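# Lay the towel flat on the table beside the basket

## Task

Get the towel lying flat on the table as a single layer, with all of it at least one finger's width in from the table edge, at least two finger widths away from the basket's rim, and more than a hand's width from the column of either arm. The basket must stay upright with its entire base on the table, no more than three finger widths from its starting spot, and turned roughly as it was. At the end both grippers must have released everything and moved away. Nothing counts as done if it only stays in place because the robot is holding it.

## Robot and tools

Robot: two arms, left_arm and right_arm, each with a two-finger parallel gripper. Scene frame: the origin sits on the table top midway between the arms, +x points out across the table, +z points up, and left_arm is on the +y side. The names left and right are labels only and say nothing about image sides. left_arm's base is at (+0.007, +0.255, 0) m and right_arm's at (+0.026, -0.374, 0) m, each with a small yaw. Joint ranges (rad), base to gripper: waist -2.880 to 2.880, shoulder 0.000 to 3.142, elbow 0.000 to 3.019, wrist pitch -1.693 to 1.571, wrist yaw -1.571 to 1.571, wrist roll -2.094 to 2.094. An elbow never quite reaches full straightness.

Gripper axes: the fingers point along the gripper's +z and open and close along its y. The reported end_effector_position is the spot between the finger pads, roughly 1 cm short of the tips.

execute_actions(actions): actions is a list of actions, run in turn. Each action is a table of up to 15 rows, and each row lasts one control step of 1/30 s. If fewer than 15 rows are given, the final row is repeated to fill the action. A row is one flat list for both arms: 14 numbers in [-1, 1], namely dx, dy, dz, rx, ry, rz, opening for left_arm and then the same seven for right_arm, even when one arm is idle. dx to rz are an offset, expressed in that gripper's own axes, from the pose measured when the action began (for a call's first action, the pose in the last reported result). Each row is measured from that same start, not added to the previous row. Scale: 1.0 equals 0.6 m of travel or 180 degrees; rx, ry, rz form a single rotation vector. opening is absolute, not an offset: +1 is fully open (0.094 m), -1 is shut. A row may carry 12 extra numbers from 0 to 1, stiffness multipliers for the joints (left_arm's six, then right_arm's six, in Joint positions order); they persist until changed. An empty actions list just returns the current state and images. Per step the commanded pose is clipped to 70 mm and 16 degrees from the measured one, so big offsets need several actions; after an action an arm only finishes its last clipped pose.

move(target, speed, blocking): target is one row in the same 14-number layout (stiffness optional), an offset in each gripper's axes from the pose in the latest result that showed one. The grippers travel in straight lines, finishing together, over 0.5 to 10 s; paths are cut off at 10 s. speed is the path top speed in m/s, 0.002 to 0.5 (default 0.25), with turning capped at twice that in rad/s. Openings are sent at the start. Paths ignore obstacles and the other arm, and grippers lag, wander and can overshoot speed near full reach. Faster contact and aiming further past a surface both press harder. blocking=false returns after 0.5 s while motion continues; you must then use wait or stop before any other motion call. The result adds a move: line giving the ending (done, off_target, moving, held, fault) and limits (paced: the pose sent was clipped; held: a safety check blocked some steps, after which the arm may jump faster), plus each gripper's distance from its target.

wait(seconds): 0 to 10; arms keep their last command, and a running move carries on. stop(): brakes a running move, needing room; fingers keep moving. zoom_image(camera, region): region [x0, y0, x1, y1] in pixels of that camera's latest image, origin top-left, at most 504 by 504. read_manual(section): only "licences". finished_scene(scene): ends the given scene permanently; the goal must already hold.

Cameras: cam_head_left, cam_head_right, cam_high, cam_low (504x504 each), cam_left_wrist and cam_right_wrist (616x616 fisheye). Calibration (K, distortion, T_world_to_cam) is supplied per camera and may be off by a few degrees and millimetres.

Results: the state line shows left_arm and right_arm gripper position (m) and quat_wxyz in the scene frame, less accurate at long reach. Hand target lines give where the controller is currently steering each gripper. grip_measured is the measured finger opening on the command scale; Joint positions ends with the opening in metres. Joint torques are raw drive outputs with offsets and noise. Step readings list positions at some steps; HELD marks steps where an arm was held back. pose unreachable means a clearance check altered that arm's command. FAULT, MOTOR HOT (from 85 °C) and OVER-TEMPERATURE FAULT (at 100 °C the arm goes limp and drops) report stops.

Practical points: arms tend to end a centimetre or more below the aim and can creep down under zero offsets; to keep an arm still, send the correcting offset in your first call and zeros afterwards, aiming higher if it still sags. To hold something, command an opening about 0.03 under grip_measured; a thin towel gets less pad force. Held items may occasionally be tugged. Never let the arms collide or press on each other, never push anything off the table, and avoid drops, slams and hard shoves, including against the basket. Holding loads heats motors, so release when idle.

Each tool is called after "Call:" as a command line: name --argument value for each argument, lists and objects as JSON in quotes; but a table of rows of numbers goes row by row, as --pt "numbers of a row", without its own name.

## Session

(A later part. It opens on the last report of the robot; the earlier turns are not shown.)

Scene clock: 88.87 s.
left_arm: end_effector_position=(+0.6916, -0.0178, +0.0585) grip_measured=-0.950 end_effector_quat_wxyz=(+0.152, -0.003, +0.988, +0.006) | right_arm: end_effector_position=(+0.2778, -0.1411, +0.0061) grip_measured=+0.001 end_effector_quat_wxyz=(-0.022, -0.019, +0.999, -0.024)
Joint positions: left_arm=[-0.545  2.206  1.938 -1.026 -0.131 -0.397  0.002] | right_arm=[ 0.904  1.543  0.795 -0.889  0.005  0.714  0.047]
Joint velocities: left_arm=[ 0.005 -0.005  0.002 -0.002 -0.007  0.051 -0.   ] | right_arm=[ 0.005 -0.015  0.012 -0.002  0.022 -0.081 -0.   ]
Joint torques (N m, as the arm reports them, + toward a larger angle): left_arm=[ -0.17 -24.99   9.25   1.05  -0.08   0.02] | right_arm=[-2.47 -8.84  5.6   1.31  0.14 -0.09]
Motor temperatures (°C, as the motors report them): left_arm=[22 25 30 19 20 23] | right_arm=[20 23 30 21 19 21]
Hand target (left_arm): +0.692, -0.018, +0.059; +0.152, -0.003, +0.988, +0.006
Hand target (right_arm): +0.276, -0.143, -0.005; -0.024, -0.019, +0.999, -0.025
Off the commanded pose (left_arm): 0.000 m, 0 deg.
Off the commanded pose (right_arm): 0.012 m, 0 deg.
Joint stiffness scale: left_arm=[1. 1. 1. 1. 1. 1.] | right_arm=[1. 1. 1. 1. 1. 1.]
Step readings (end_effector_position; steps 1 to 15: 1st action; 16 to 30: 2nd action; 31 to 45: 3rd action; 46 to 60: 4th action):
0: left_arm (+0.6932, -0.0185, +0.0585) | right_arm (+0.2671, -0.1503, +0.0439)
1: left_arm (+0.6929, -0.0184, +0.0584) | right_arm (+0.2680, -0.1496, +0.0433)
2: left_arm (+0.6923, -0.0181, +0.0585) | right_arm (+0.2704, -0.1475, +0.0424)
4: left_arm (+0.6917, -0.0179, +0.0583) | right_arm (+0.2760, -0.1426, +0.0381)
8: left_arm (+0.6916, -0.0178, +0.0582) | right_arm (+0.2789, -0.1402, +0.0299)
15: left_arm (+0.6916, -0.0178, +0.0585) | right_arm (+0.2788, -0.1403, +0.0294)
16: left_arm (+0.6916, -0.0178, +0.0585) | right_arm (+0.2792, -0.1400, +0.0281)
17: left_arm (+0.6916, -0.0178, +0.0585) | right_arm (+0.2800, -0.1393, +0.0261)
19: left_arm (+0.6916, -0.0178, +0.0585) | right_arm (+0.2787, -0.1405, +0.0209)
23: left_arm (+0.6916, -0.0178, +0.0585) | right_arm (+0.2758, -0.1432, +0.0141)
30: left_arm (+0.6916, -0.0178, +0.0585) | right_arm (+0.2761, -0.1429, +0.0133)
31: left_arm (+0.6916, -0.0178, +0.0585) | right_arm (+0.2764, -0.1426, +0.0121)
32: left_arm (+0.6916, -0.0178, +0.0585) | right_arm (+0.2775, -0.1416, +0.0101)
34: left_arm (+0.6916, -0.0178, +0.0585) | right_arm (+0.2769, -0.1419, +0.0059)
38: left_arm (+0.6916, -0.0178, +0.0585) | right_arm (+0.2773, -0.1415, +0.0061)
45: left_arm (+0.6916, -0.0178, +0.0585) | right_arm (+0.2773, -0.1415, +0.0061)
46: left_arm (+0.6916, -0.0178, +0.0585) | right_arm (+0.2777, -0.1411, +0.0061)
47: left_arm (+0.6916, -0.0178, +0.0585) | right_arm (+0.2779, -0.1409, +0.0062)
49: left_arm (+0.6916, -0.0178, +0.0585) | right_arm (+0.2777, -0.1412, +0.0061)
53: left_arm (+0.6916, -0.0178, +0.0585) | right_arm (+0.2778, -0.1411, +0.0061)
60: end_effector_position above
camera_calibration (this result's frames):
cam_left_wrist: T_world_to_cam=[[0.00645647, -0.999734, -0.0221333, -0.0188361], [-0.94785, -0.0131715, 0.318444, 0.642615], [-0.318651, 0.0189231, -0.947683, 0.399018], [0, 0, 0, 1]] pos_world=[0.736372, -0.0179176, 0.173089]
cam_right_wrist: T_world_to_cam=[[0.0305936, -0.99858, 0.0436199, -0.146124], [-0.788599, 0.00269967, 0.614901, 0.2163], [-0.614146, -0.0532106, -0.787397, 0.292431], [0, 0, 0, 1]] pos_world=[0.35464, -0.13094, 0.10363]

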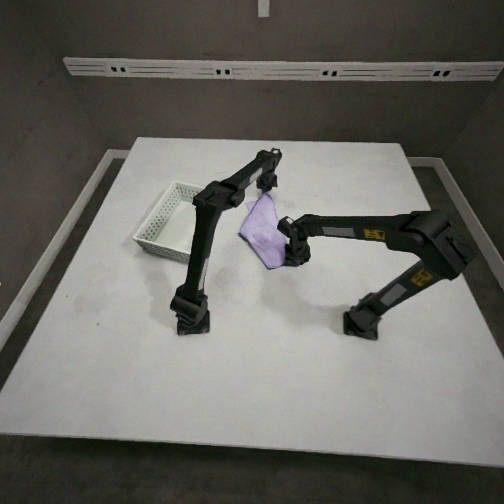

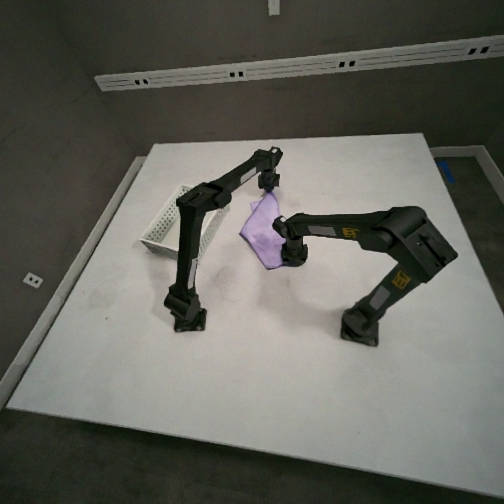

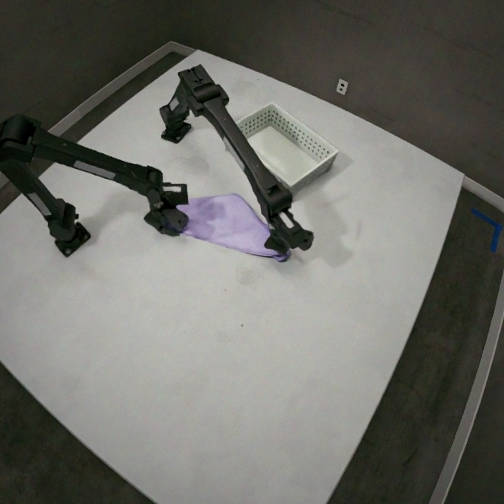

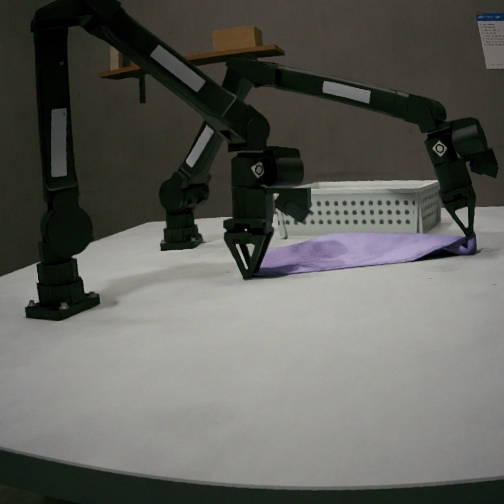

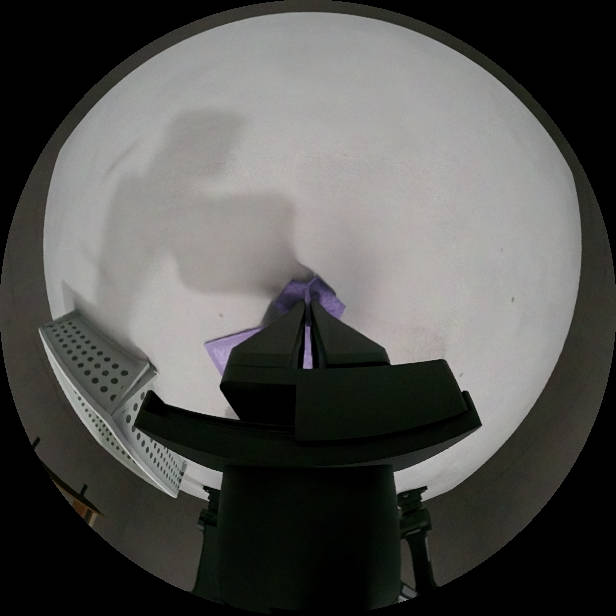

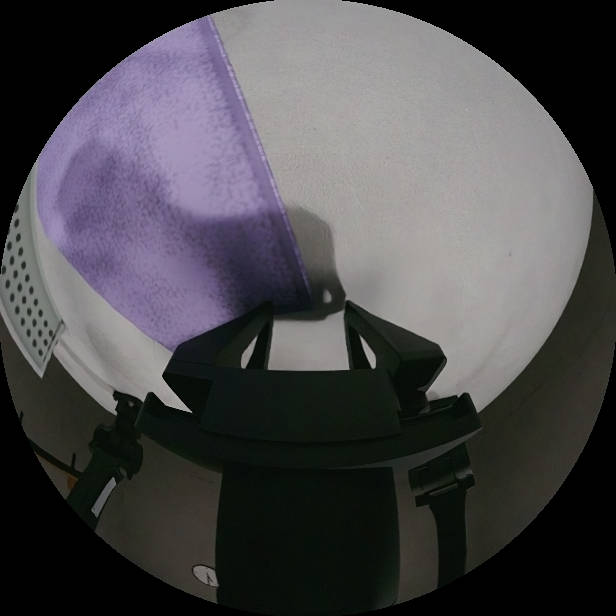

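Needs about 1 cm further in.

Call:
execute_actions --actions '[[[0,0,-0.02,0,0,0,-1,-0.03,0.02,-0.04,0,0,0,0]],[[0,0,0,0,0,0,-1,-0.025,0.015,0,0,0,0,0]],[[0,0,0,0,0,0,-1,0,0,0.04,0,0,0,0]],[[0,0,0,0,0,0,-1,0,0,0.025,0,0,0,0]],[[0,0,0,0,0,0,-1,0,0,0.02,0,0,0,-0.4]],[[0,0,0,0,0,0,-1,0,0,0.02,0,0,0,-0.75]],[[0,0,0,0,0,0,-1,0,0,0.02,0,0,0,-1]],[[0,0,0,0,0,0,-1,-0.02,0.02,-0.05,0,0,0,-1]],[[0,0,0,0,0,0,-1,-0.02,0.02,-0.05,0,0,0,-1]]]'

Scene clock: 97.93 s.
left_arm: end_effector_position=(+0.6901, -0.0172, +0.0583) grip_measured=-0.950 end_effector_quat_wxyz=(+0.149, -0.003, +0.989, +0.007) | right_arm: end_effector_position=(+0.3071, -0.1097, +0.0439) grip_measured=-0.948 end_effector_quat_wxyz=(-0.023, -0.019, +0.999, -0.014)
Joint positions: left_arm=[-0.545  2.206  1.938 -1.033 -0.131 -0.397  0.002] | right_arm=[ 0.905  1.565  0.95  -1.01  -0.01   0.714  0.002]
Joint velocities: left_arm=[-0.015  0.005  0.017 -0.007 -0.007  0.007 -0.   ] | right_arm=[ 0.005 -0.015  0.002 -0.002 -0.022 -0.037 -0.001]
Joint torques (N m, as the arm reports them, + toward a larger angle): left_arm=[ -0.03 -25.07   9.24   1.1   -0.08   0.02] | right_arm=[ -2.31 -12.35  10.27  -0.32   0.14  -0.08]
Motor temperatures (°C, as the motors report them): left_arm=[22 26 29 19 20 23] | right_arm=[20 23 29 21 19 21]
Hand target (left_arm): +0.690, -0.017, +0.058; +0.149, -0.003, +0.989, +0.007
Hand target (right_arm): +0.315, -0.102, +0.054; -0.016, -0.019, +1.000, -0.008
Off the commanded pose (left_arm): 0.000 m, 0 deg.
Off the commanded pose (right_arm): 0.015 m, 1 deg.
Joint stiffness scale: left_arm=[1. 1. 1. 1. 1. 1.] | right_arm=[1. 1. 1. 1. 1. 1.]
Step readings (end_effector_position; steps 1 to 15: 1st action; 16 to 30: 2nd action; 31 to 45: 3rd action; 46 to 60: 4th action; 61 to 75: 5th action; 76 to 90: 6th action; 91 to 105: 7th action; 106 to 120: 8th action; 121 to 135: 9th action):
0: left_arm (+0.6916, -0.0178, +0.0585) | right_arm (+0.2778, -0.1411, +0.0061)
1: left_arm (+0.6913, -0.0177, +0.0584) | right_arm (+0.2779, -0.1410, +0.0083)
2: left_arm (+0.6908, -0.0175, +0.0583) | right_arm (+0.2778, -0.1410, +0.0112)
4: left_arm (+0.6903, -0.0172, +0.0581) | right_arm (+0.2821, -0.1370, +0.0175)
8: left_arm (+0.6901, -0.0172, +0.0583) | right_arm (+0.2895, -0.1302, +0.0240)
15: left_arm (+0.6901, -0.0172, +0.0583) | right_arm (+0.2889, -0.1307, +0.0242)
16: left_arm (+0.6901, -0.0172, +0.0583) | right_arm (+0.2892, -0.1304, +0.0241)
17: left_arm (+0.6901, -0.0172, +0.0583) | right_arm (+0.2899, -0.1297, +0.0237)
19: left_arm (+0.6901, -0.0172, +0.0583) | right_arm (+0.2915, -0.1283, +0.0222)
23: left_arm (+0.6901, -0.0172, +0.0583) | right_arm (+0.2917, -0.1281, +0.0193)
30: left_arm (+0.6901, -0.0172, +0.0583) | right_arm (+0.2916, -0.1281, +0.0191)
31: left_arm (+0.6901, -0.0172, +0.0583) | right_arm (+0.2921, -0.1277, +0.0177)
32: left_arm (+0.6901, -0.0172, +0.0583) | right_arm (+0.2931, -0.1267, +0.0154)
34: left_arm (+0.6901, -0.0172, +0.0583) | right_arm (+0.2921, -0.1277, +0.0096)
38: left_arm (+0.6901, -0.0172, +0.0583) | right_arm (+0.2913, -0.1282, +0.0062)
45: left_arm (+0.6901, -0.0172, +0.0583) | right_arm (+0.2913, -0.1282, +0.0062)
46: left_arm (+0.6901, -0.0172, +0.0583) | right_arm (+0.2919, -0.1277, +0.0061)
47: left_arm (+0.6901, -0.0172, +0.0583) | right_arm (+0.2920, -0.1276, +0.0059)
49: left_arm (+0.6901, -0.0172, +0.0583) | right_arm (+0.2919, -0.1277, +0.0059)
53: left_arm (+0.6901, -0.0172, +0.0583) | right_arm (+0.2920, -0.1276, +0.0059)
60: left_arm (+0.6901, -0.0172, +0.0583) | right_arm (+0.2920, -0.1276, +0.0059)
61: left_arm (+0.6901, -0.0172, +0.0583) | right_arm (+0.2919, -0.1269, +0.0060)
62: left_arm (+0.6901, -0.0172, +0.0583) | right_arm (+0.2931, -0.1252, +0.0059)
64: left_arm (+0.6901, -0.0172, +0.0583) | right_arm (+0.2939, -0.1240, +0.0059)
68: left_arm (+0.6901, -0.0172, +0.0583) | right_arm (+0.2939, -0.1239, +0.0059)
75: left_arm (+0.6901, -0.0172, +0.0583) | right_arm (+0.2939, -0.1239, +0.0059)
76: left_arm (+0.6901, -0.0172, +0.0583) | right_arm (+0.2942, -0.1228, +0.0058)
77: left_arm (+0.6901, -0.0172, +0.0583) | right_arm (+0.2954, -0.1215, +0.0058)
79: left_arm (+0.6901, -0.0172, +0.0583) | right_arm (+0.2963, -0.1206, +0.0057)
83: left_arm (+0.6901, -0.0172, +0.0583) | right_arm (+0.2962, -0.1206, +0.0057)
90: left_arm (+0.6901, -0.0172, +0.0583) | right_arm (+0.2962, -0.1206, +0.0057)
91: left_arm (+0.6901, -0.0172, +0.0583) | right_arm (+0.2965, -0.1198, +0.0056)
92: left_arm (+0.6901, -0.0172, +0.0583) | right_arm (+0.2974, -0.1188, +0.0056)
94: left_arm (+0.6901, -0.0172, +0.0583) | right_arm (+0.2974, -0.1187, +0.0054)
98: left_arm (+0.6901, -0.0172, +0.0583) | right_arm (+0.2975, -0.1187, +0.0054)
105: left_arm (+0.6901, -0.0172, +0.0583) | right_arm (+0.2975, -0.1187, +0.0054)
106: left_arm (+0.6901, -0.0172, +0.0583) | right_arm (+0.2971, -0.1190, +0.0076)
107: left_arm (+0.6901, -0.0172, +0.0583) | right_arm (+0.2960, -0.1201, +0.0104)
109: left_arm (+0.6901, -0.0172, +0.0583) | right_arm (+0.2977, -0.1185, +0.0169)
113: left_arm (+0.6901, -0.0172, +0.0583) | right_arm (+0.3021, -0.1144, +0.0245)
120: left_arm (+0.6901, -0.0172, +0.0583) | right_arm (+0.3019, -0.1146, +0.0250)
121: left_arm (+0.6901, -0.0172, +0.0583) | right_arm (+0.3011, -0.1153, +0.0267)
122: left_arm (+0.6901, -0.0172, +0.0583) | right_arm (+0.3000, -0.1163, +0.0297)
124: left_arm (+0.6901, -0.0172, +0.0583) | right_arm (+0.3020, -0.1144, +0.0364)
128: left_arm (+0.6901, -0.0172, +0.0583) | right_arm (+0.3075, -0.1093, +0.0437)
135: end_effector_position above
camera_calibration (this result's frames):
cam_left_wrist: T_world_to_cam=[[0.00631697, -0.999674, -0.024747, -0.0179499], [-0.945938, -0.0139991, 0.324044, 0.639638], [-0.324285, 0.0213621, -0.945718, 0.402187], [0, 0, 0, 1]] pos_world=[0.735595, -0.0175812, 0.17264]
cam_right_wrist: T_world_to_cam=[[0.0305277, -0.999224, 0.0248865, -0.11652], [-0.787174, -0.00869059, 0.616669, 0.214416], [-0.615974, -0.0384155, -0.786829, 0.344027], [0, 0, 0, 1]] pos_world=[0.384252, -0.10135, 0.141366]

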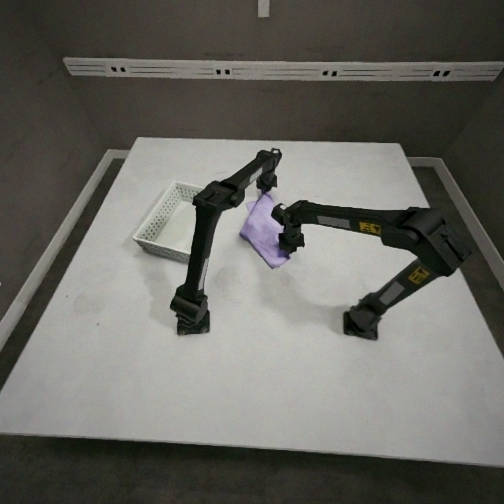

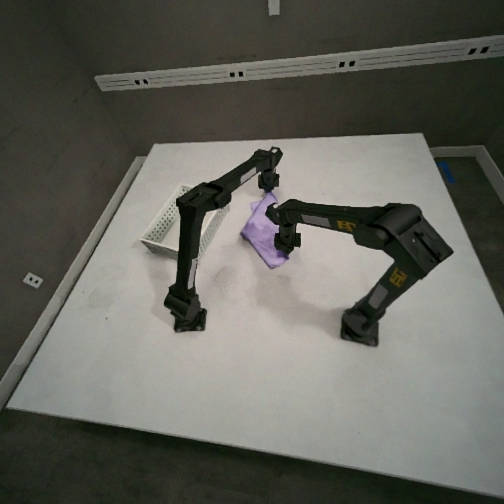

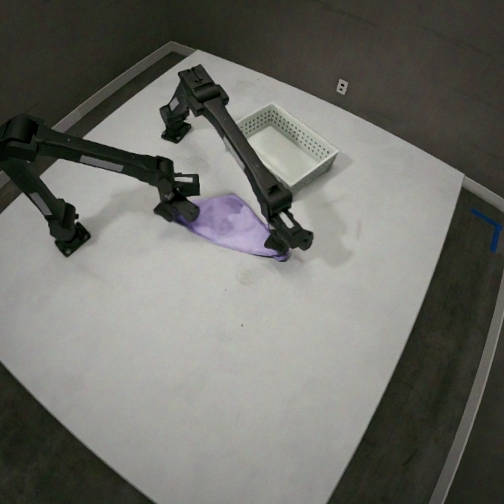

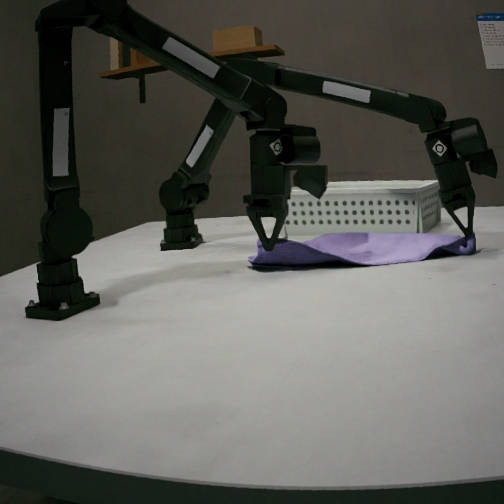

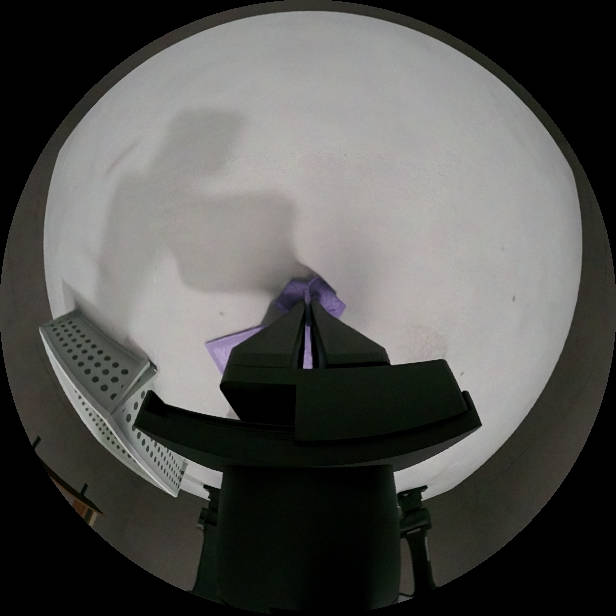

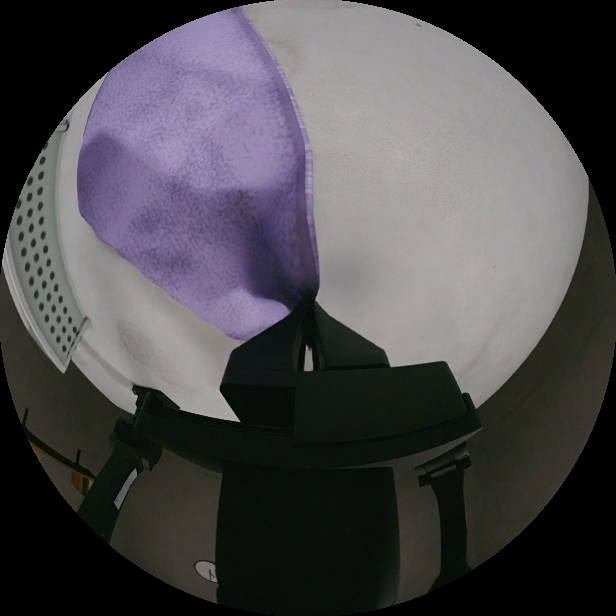

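Call:
move --target '[0.343,0.095,-0.535,-0.063,0.081,-0.414,-1,-0.12,-0.44,-0.44,0,0,-0.417,-1]' --speed 0.13

Scene clock: 110.47 s.
left_arm: end_effector_position=(+0.4035, +0.0303, +0.3017) grip_measured=-0.951 end_effector_quat_wxyz=(+0.004, -0.612, +0.791, +0.004) | right_arm: end_effector_position=(+0.3947, -0.3613, +0.2937) grip_measured=-0.948 end_effector_quat_wxyz=(+0.017, +0.622, -0.783, -0.001)
Joint positions: left_arm=[-0.654  1.535  1.63  -1.67  -0.01  -1.834  0.002] | right_arm=[ 0.199  1.323  1.389 -1.665  0.019 -1.296  0.002]
Joint velocities: left_arm=[-0.005  0.005  0.032  0.002  0.007 -0.022  0.   ] | right_arm=[-0.005 -0.005 -0.007 -0.017  0.095 -0.022 -0.   ]
Joint torques (N m, as the arm reports them, + toward a larger angle): left_arm=[ -0.68 -15.44   8.61   0.11   0.02  -0.14] | right_arm=[-3.21 -9.27 12.92 -0.37  0.08 -0.25]
Motor temperatures (°C, as the motors report them): left_arm=[22 26 29 19 20 23] | right_arm=[20 23 31 21 19 21]
Hand target (left_arm): +0.397, +0.028, +0.304; +0.002, -0.614, +0.789, +0.005
Hand target (right_arm): +0.402, -0.364, +0.308; -0.008, -0.624, +0.781, -0.007
Off the commanded pose (left_arm): 0.007 m, 0 deg.
Off the commanded pose (right_arm): 0.019 m, 1 deg.
Joint stiffness scale: left_arm=[1. 1. 1. 1. 1. 1.] | right_arm=[1. 1. 1. 1. 1. 1.]
joint sent to its limit (right arm) — the command would take joint 4 (wrist pitch) past its lower limit, so that joint was sent only as far as its limit.
move: off_target (right_arm)
camera_calibration (this result's frames):
cam_left_wrist: T_world_to_cam=[[0.966307, -0.257072, -0.0128322, -0.376097], [-0.202264, -0.789233, 0.579828, -0.0634613], [-0.159185, -0.557696, -0.814638, 0.44977], [0, 0, 0, 1]] pos_world=[0.422186, 0.104065, 0.39837]
cam_right_wrist: T_world_to_cam=[[0.971715, -0.234803, -0.0252521, -0.457441], [-0.173182, -0.781203, 0.599774, -0.389455], [-0.160556, -0.578436, -0.799771, 0.213846], [0, 0, 0, 1]] pos_world=[0.41139, -0.287956, 0.393062]

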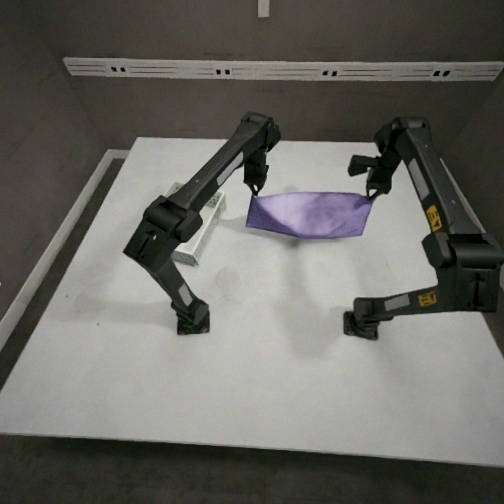

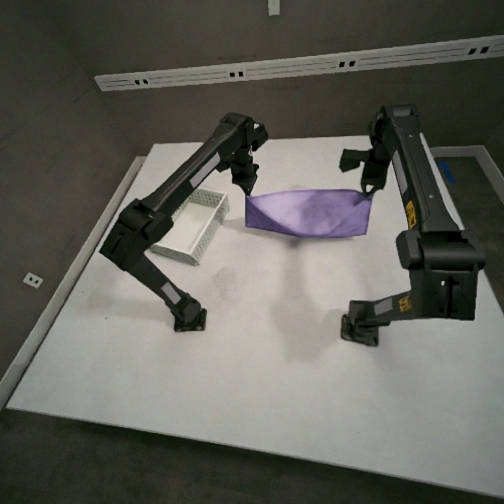

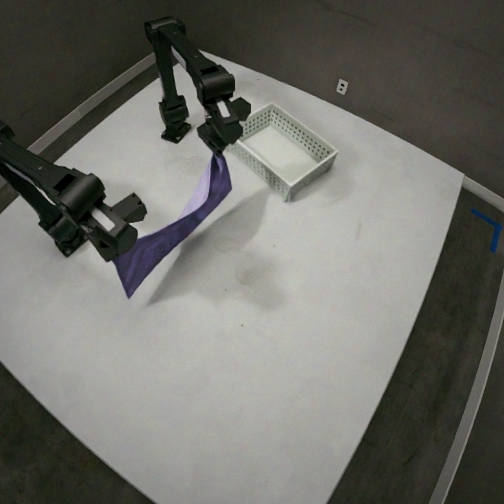

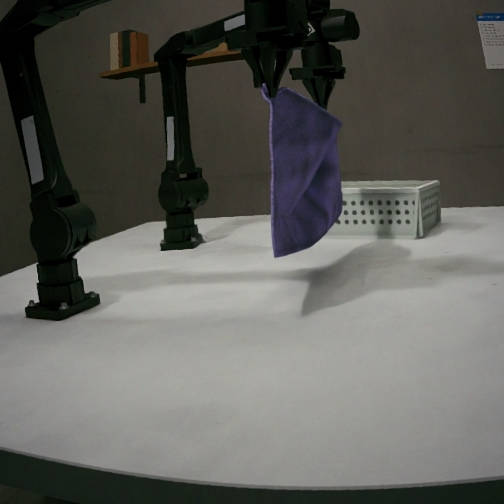

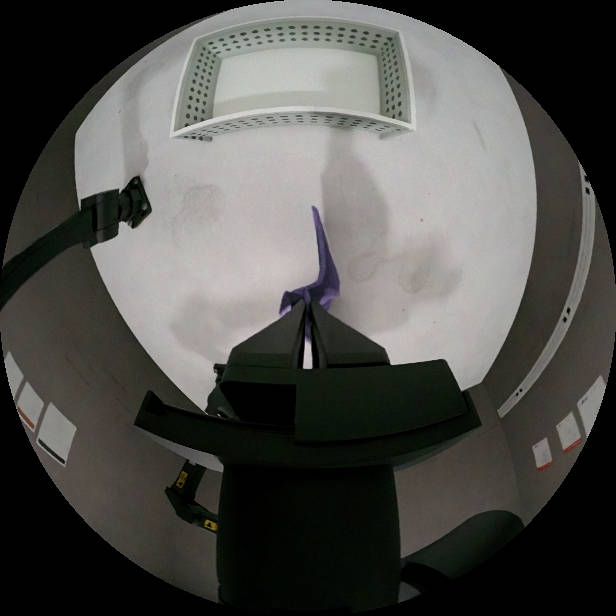

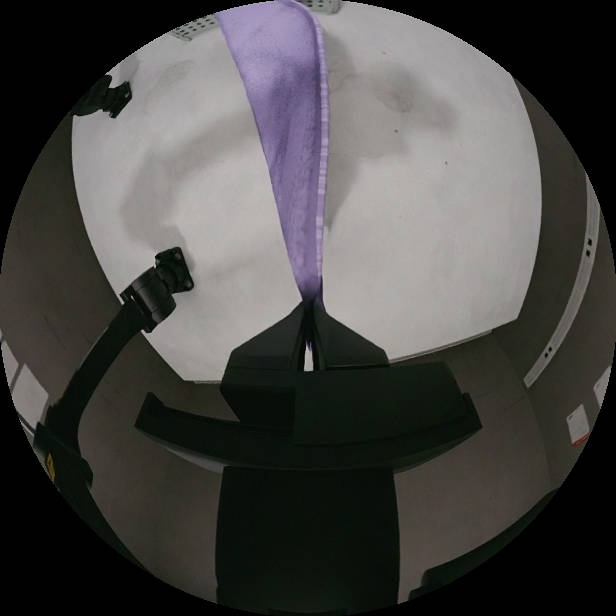

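Call:
move --target '[0.016,0.065,0.055,0,0,0,-1,0.103,0.035,0.04,0,0,0,-1]' --speed 0.06

Scene clock: 114.63 s.
left_arm: end_effector_position=(+0.3655, +0.0302, +0.2634) grip_measured=-0.951 end_effector_quat_wxyz=(-0.002, -0.607, +0.795, +0.012) | right_arm: end_effector_position=(+0.3565, -0.4115, +0.2692) grip_measured=-0.948 end_effector_quat_wxyz=(+0.025, +0.621, -0.783, -0.011)
Joint positions: left_arm=[-0.697  1.457  1.443 -1.58  -0.005 -1.865  0.002] | right_arm=[ 0.052  1.24   1.251 -1.632  0.018 -1.443  0.002]
Joint velocities: left_arm=[-0.015 -0.005 -0.002 -0.022  0.037 -0.081 -0.   ] | right_arm=[-0.005 -0.015 -0.002  0.002 -0.051 -0.051  0.   ]
Joint torques (N m, as the arm reports them, + toward a larger angle): left_arm=[  0.17 -14.69   8.6    0.69  -0.19  -0.13] | right_arm=[-3.6  -9.15  9.19  0.71  0.14 -0.22]
Motor temperatures (°C, as the motors report them): left_arm=[22 26 28 19 20 23] | right_arm=[20 23 31 21 19 21]
Hand target (left_arm): +0.363, +0.031, +0.268; +0.003, -0.612, +0.791, +0.004
Hand target (right_arm): +0.358, -0.417, +0.272; -0.017, -0.621, +0.783, +0.002
Off the commanded pose (left_arm): 0.006 m, 1 deg.
Off the commanded pose (right_arm): 0.007 m, 1 deg.
Joint stiffness scale: left_arm=[1. 1. 1. 1. 1. 1.] | right_arm=[1. 1. 1. 1. 1. 1.]
move: done
camera_calibration (this result's frames):
cam_left_wrist: T_world_to_cam=[[0.962925, -0.267929, -0.0314571, -0.333424], [-0.200911, -0.790064, 0.579167, -0.0493104], [-0.180029, -0.551374, -0.814602, 0.419845], [0, 0, 0, 1]] pos_world=[0.38674, 0.103199, 0.360077]
cam_right_wrist: T_world_to_cam=[[0.970724, -0.234679, -0.0511932, -0.42532], [-0.15836, -0.785533, 0.598214, -0.42717], [-0.180602, -0.572594, -0.799699, 0.168574], [0, 0, 0, 1]] pos_world=[0.375667, -0.338845, 0.368574]

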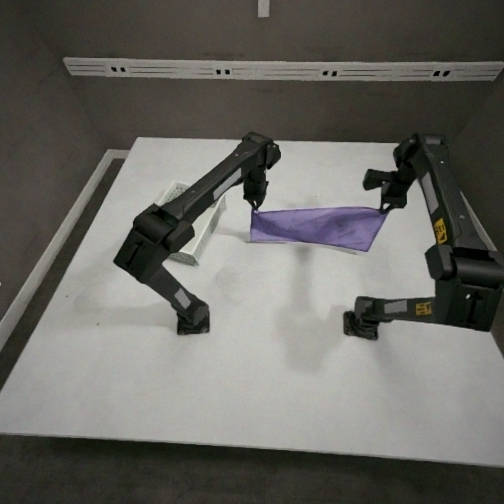

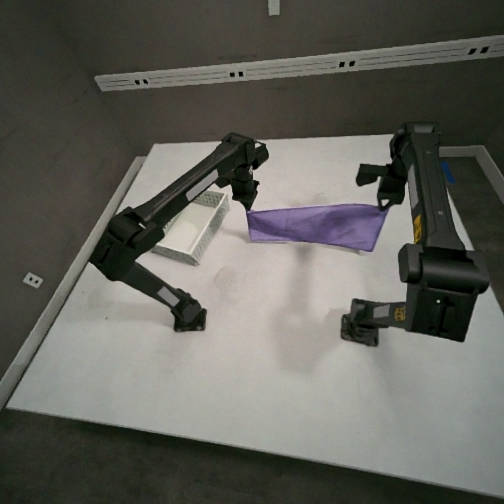

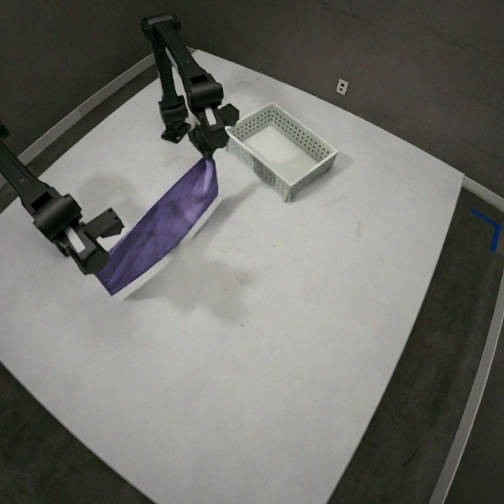

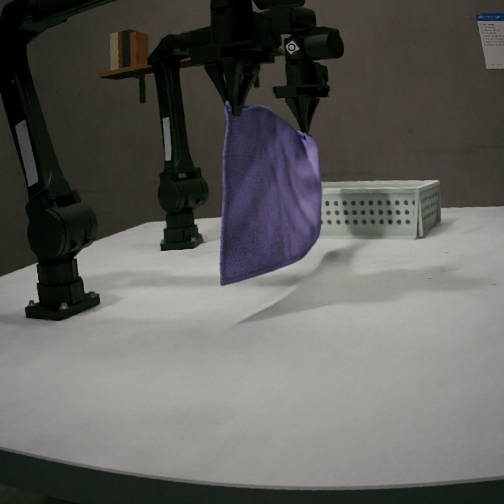

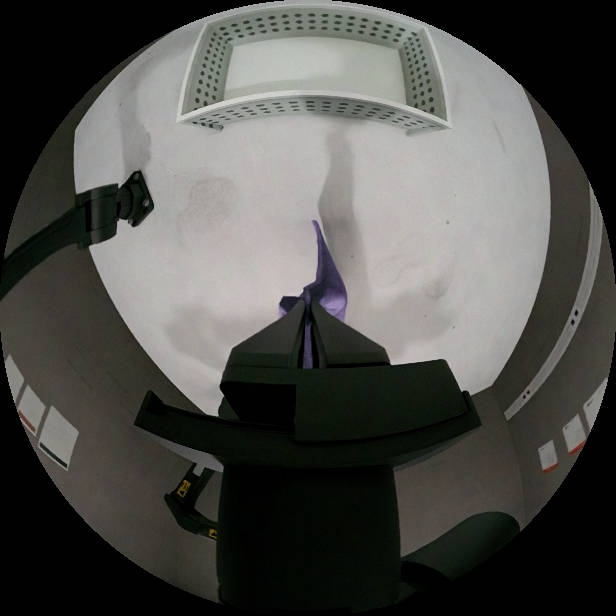

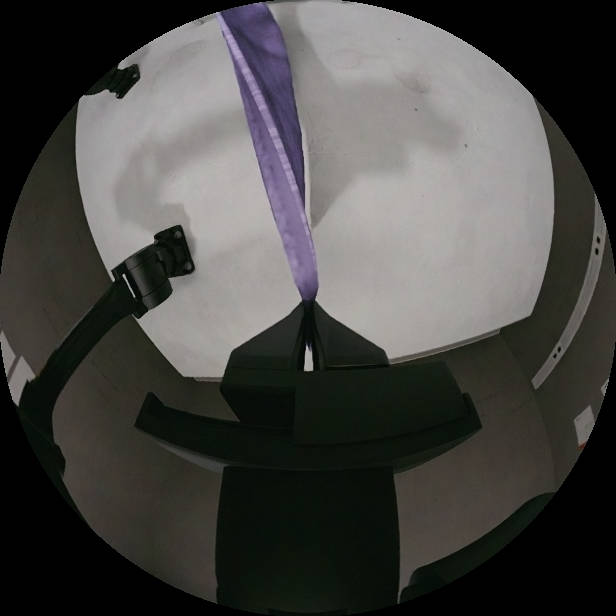

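Call:
move --target '[-0.067,-0.5,0.36,0,0,0,-1,-0.04,-0.5,0.38,0,0,0,-1]' --speed 0.13

Scene clock: 122.27 s.
left_arm: end_effector_position=(+0.6460, -0.0146, +0.0432) grip_measured=-0.951 end_effector_quat_wxyz=(-0.007, -0.603, +0.797, +0.014) | right_arm: end_effector_position=(+0.6235, -0.4453, +0.0235) grip_measured=-0.948 end_effector_quat_wxyz=(+0.035, +0.625, -0.779, -0.025)
Joint positions: left_arm=[-0.535  2.307  2.106 -1.4   -0.002 -1.694  0.002] | right_arm=[ 0.04   2.104  1.69  -1.241  0.014 -1.465  0.002]
Joint velocities: left_arm=[-0.015 -0.005  0.007  0.007  0.066  0.022  0.002] | right_arm=[-0.005 -0.015  0.022 -0.017  0.022 -0.051 -0.001]
Joint torques (N m, as the arm reports them, + toward a larger angle): left_arm=[  1.58 -23.4   12.56   0.09  -0.34   0.18] | right_arm=[ -4.08 -20.03  11.99   0.36   0.19  -0.21]
Motor temperatures (°C, as the motors report them): left_arm=[22 26 29 19 20 23] | right_arm=[20 23 31 21 19 21]
Hand target (left_arm): +0.663, -0.000, +0.043; +0.000, -0.607, +0.795, +0.010
Hand target (right_arm): +0.638, -0.461, +0.027; -0.024, -0.621, +0.783, +0.011
Off the commanded pose (left_arm): 0.018 m, 1 deg.
Off the commanded pose (right_arm): 0.023 m, 2 deg.
Joint stiffness scale: left_arm=[1. 1. 1. 1. 1. 1.] | right_arm=[1. 1. 1. 1. 1. 1.]
move: off_target (left_arm, right_arm)
camera_calibration (this result's frames):
cam_left_wrist: T_world_to_cam=[[0.959977, -0.277068, -0.0409491, -0.620306], [-0.202156, -0.786646, 0.583371, 0.0998898], [-0.193846, -0.551745, -0.811173, 0.275044], [0, 0, 0, 1]] pos_world=[0.668989, 0.0584648, 0.139434]
cam_right_wrist: T_world_to_cam=[[0.970868, -0.224003, -0.0850733, -0.699515], [-0.130597, -0.792354, 0.595919, -0.284807], [-0.200896, -0.567449, -0.798525, 0.0158861], [0, 0, 0, 1]] pos_world=[0.645134, -0.373347, 0.122897]

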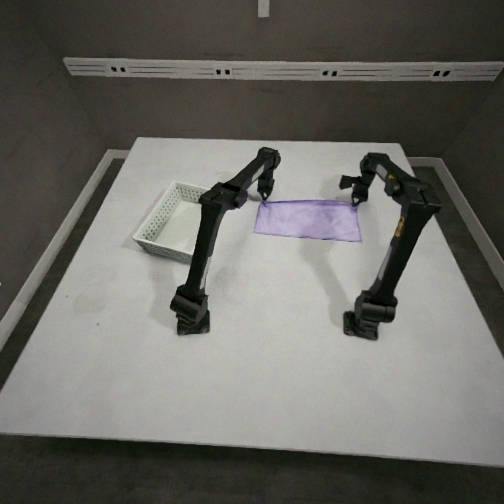

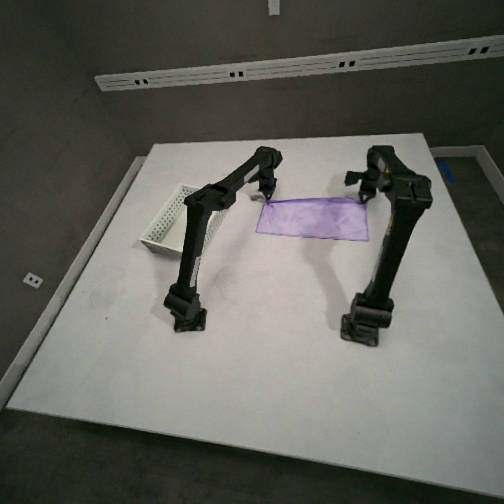

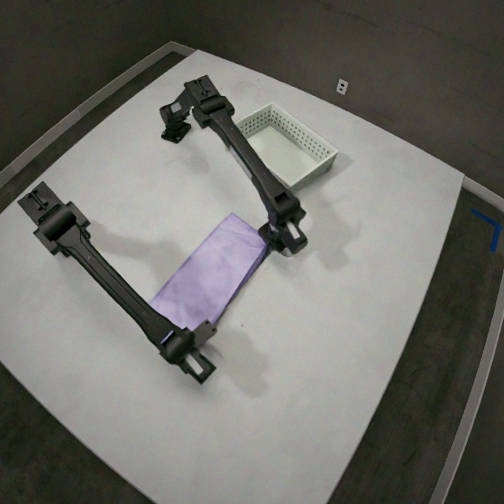

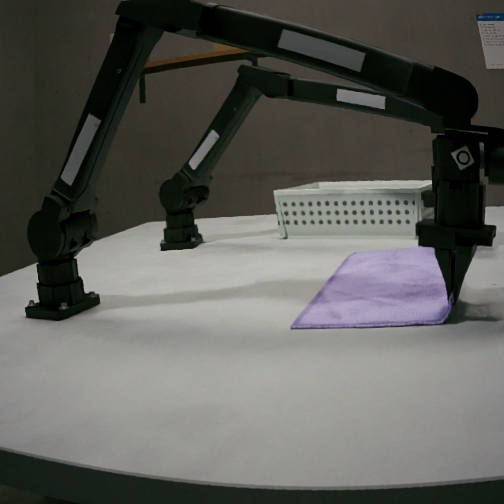

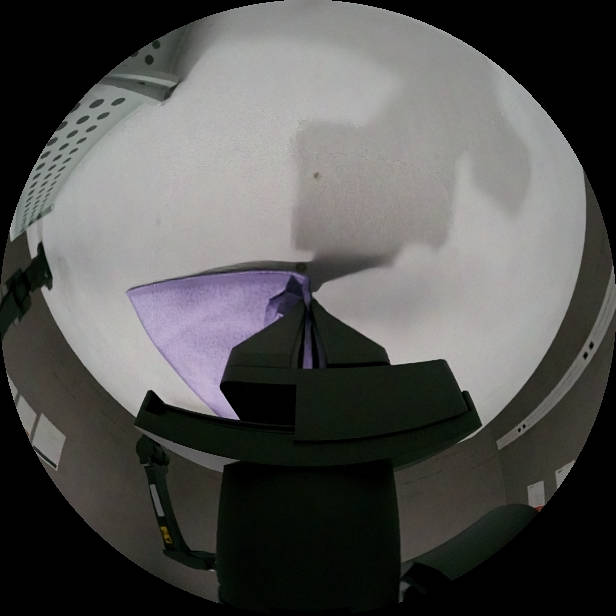

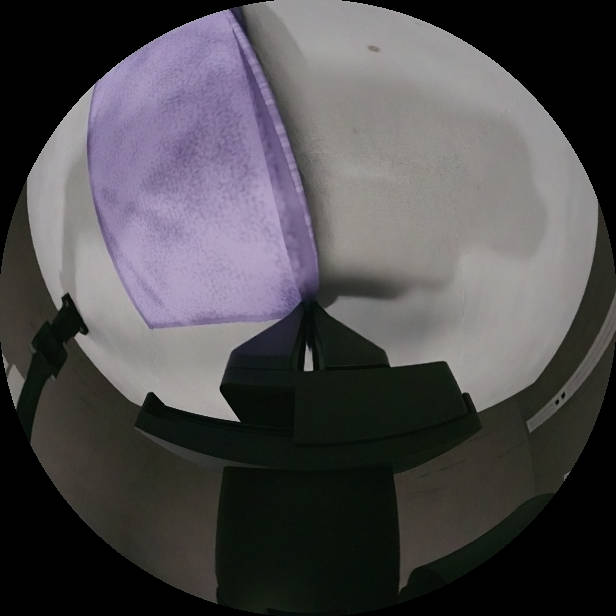

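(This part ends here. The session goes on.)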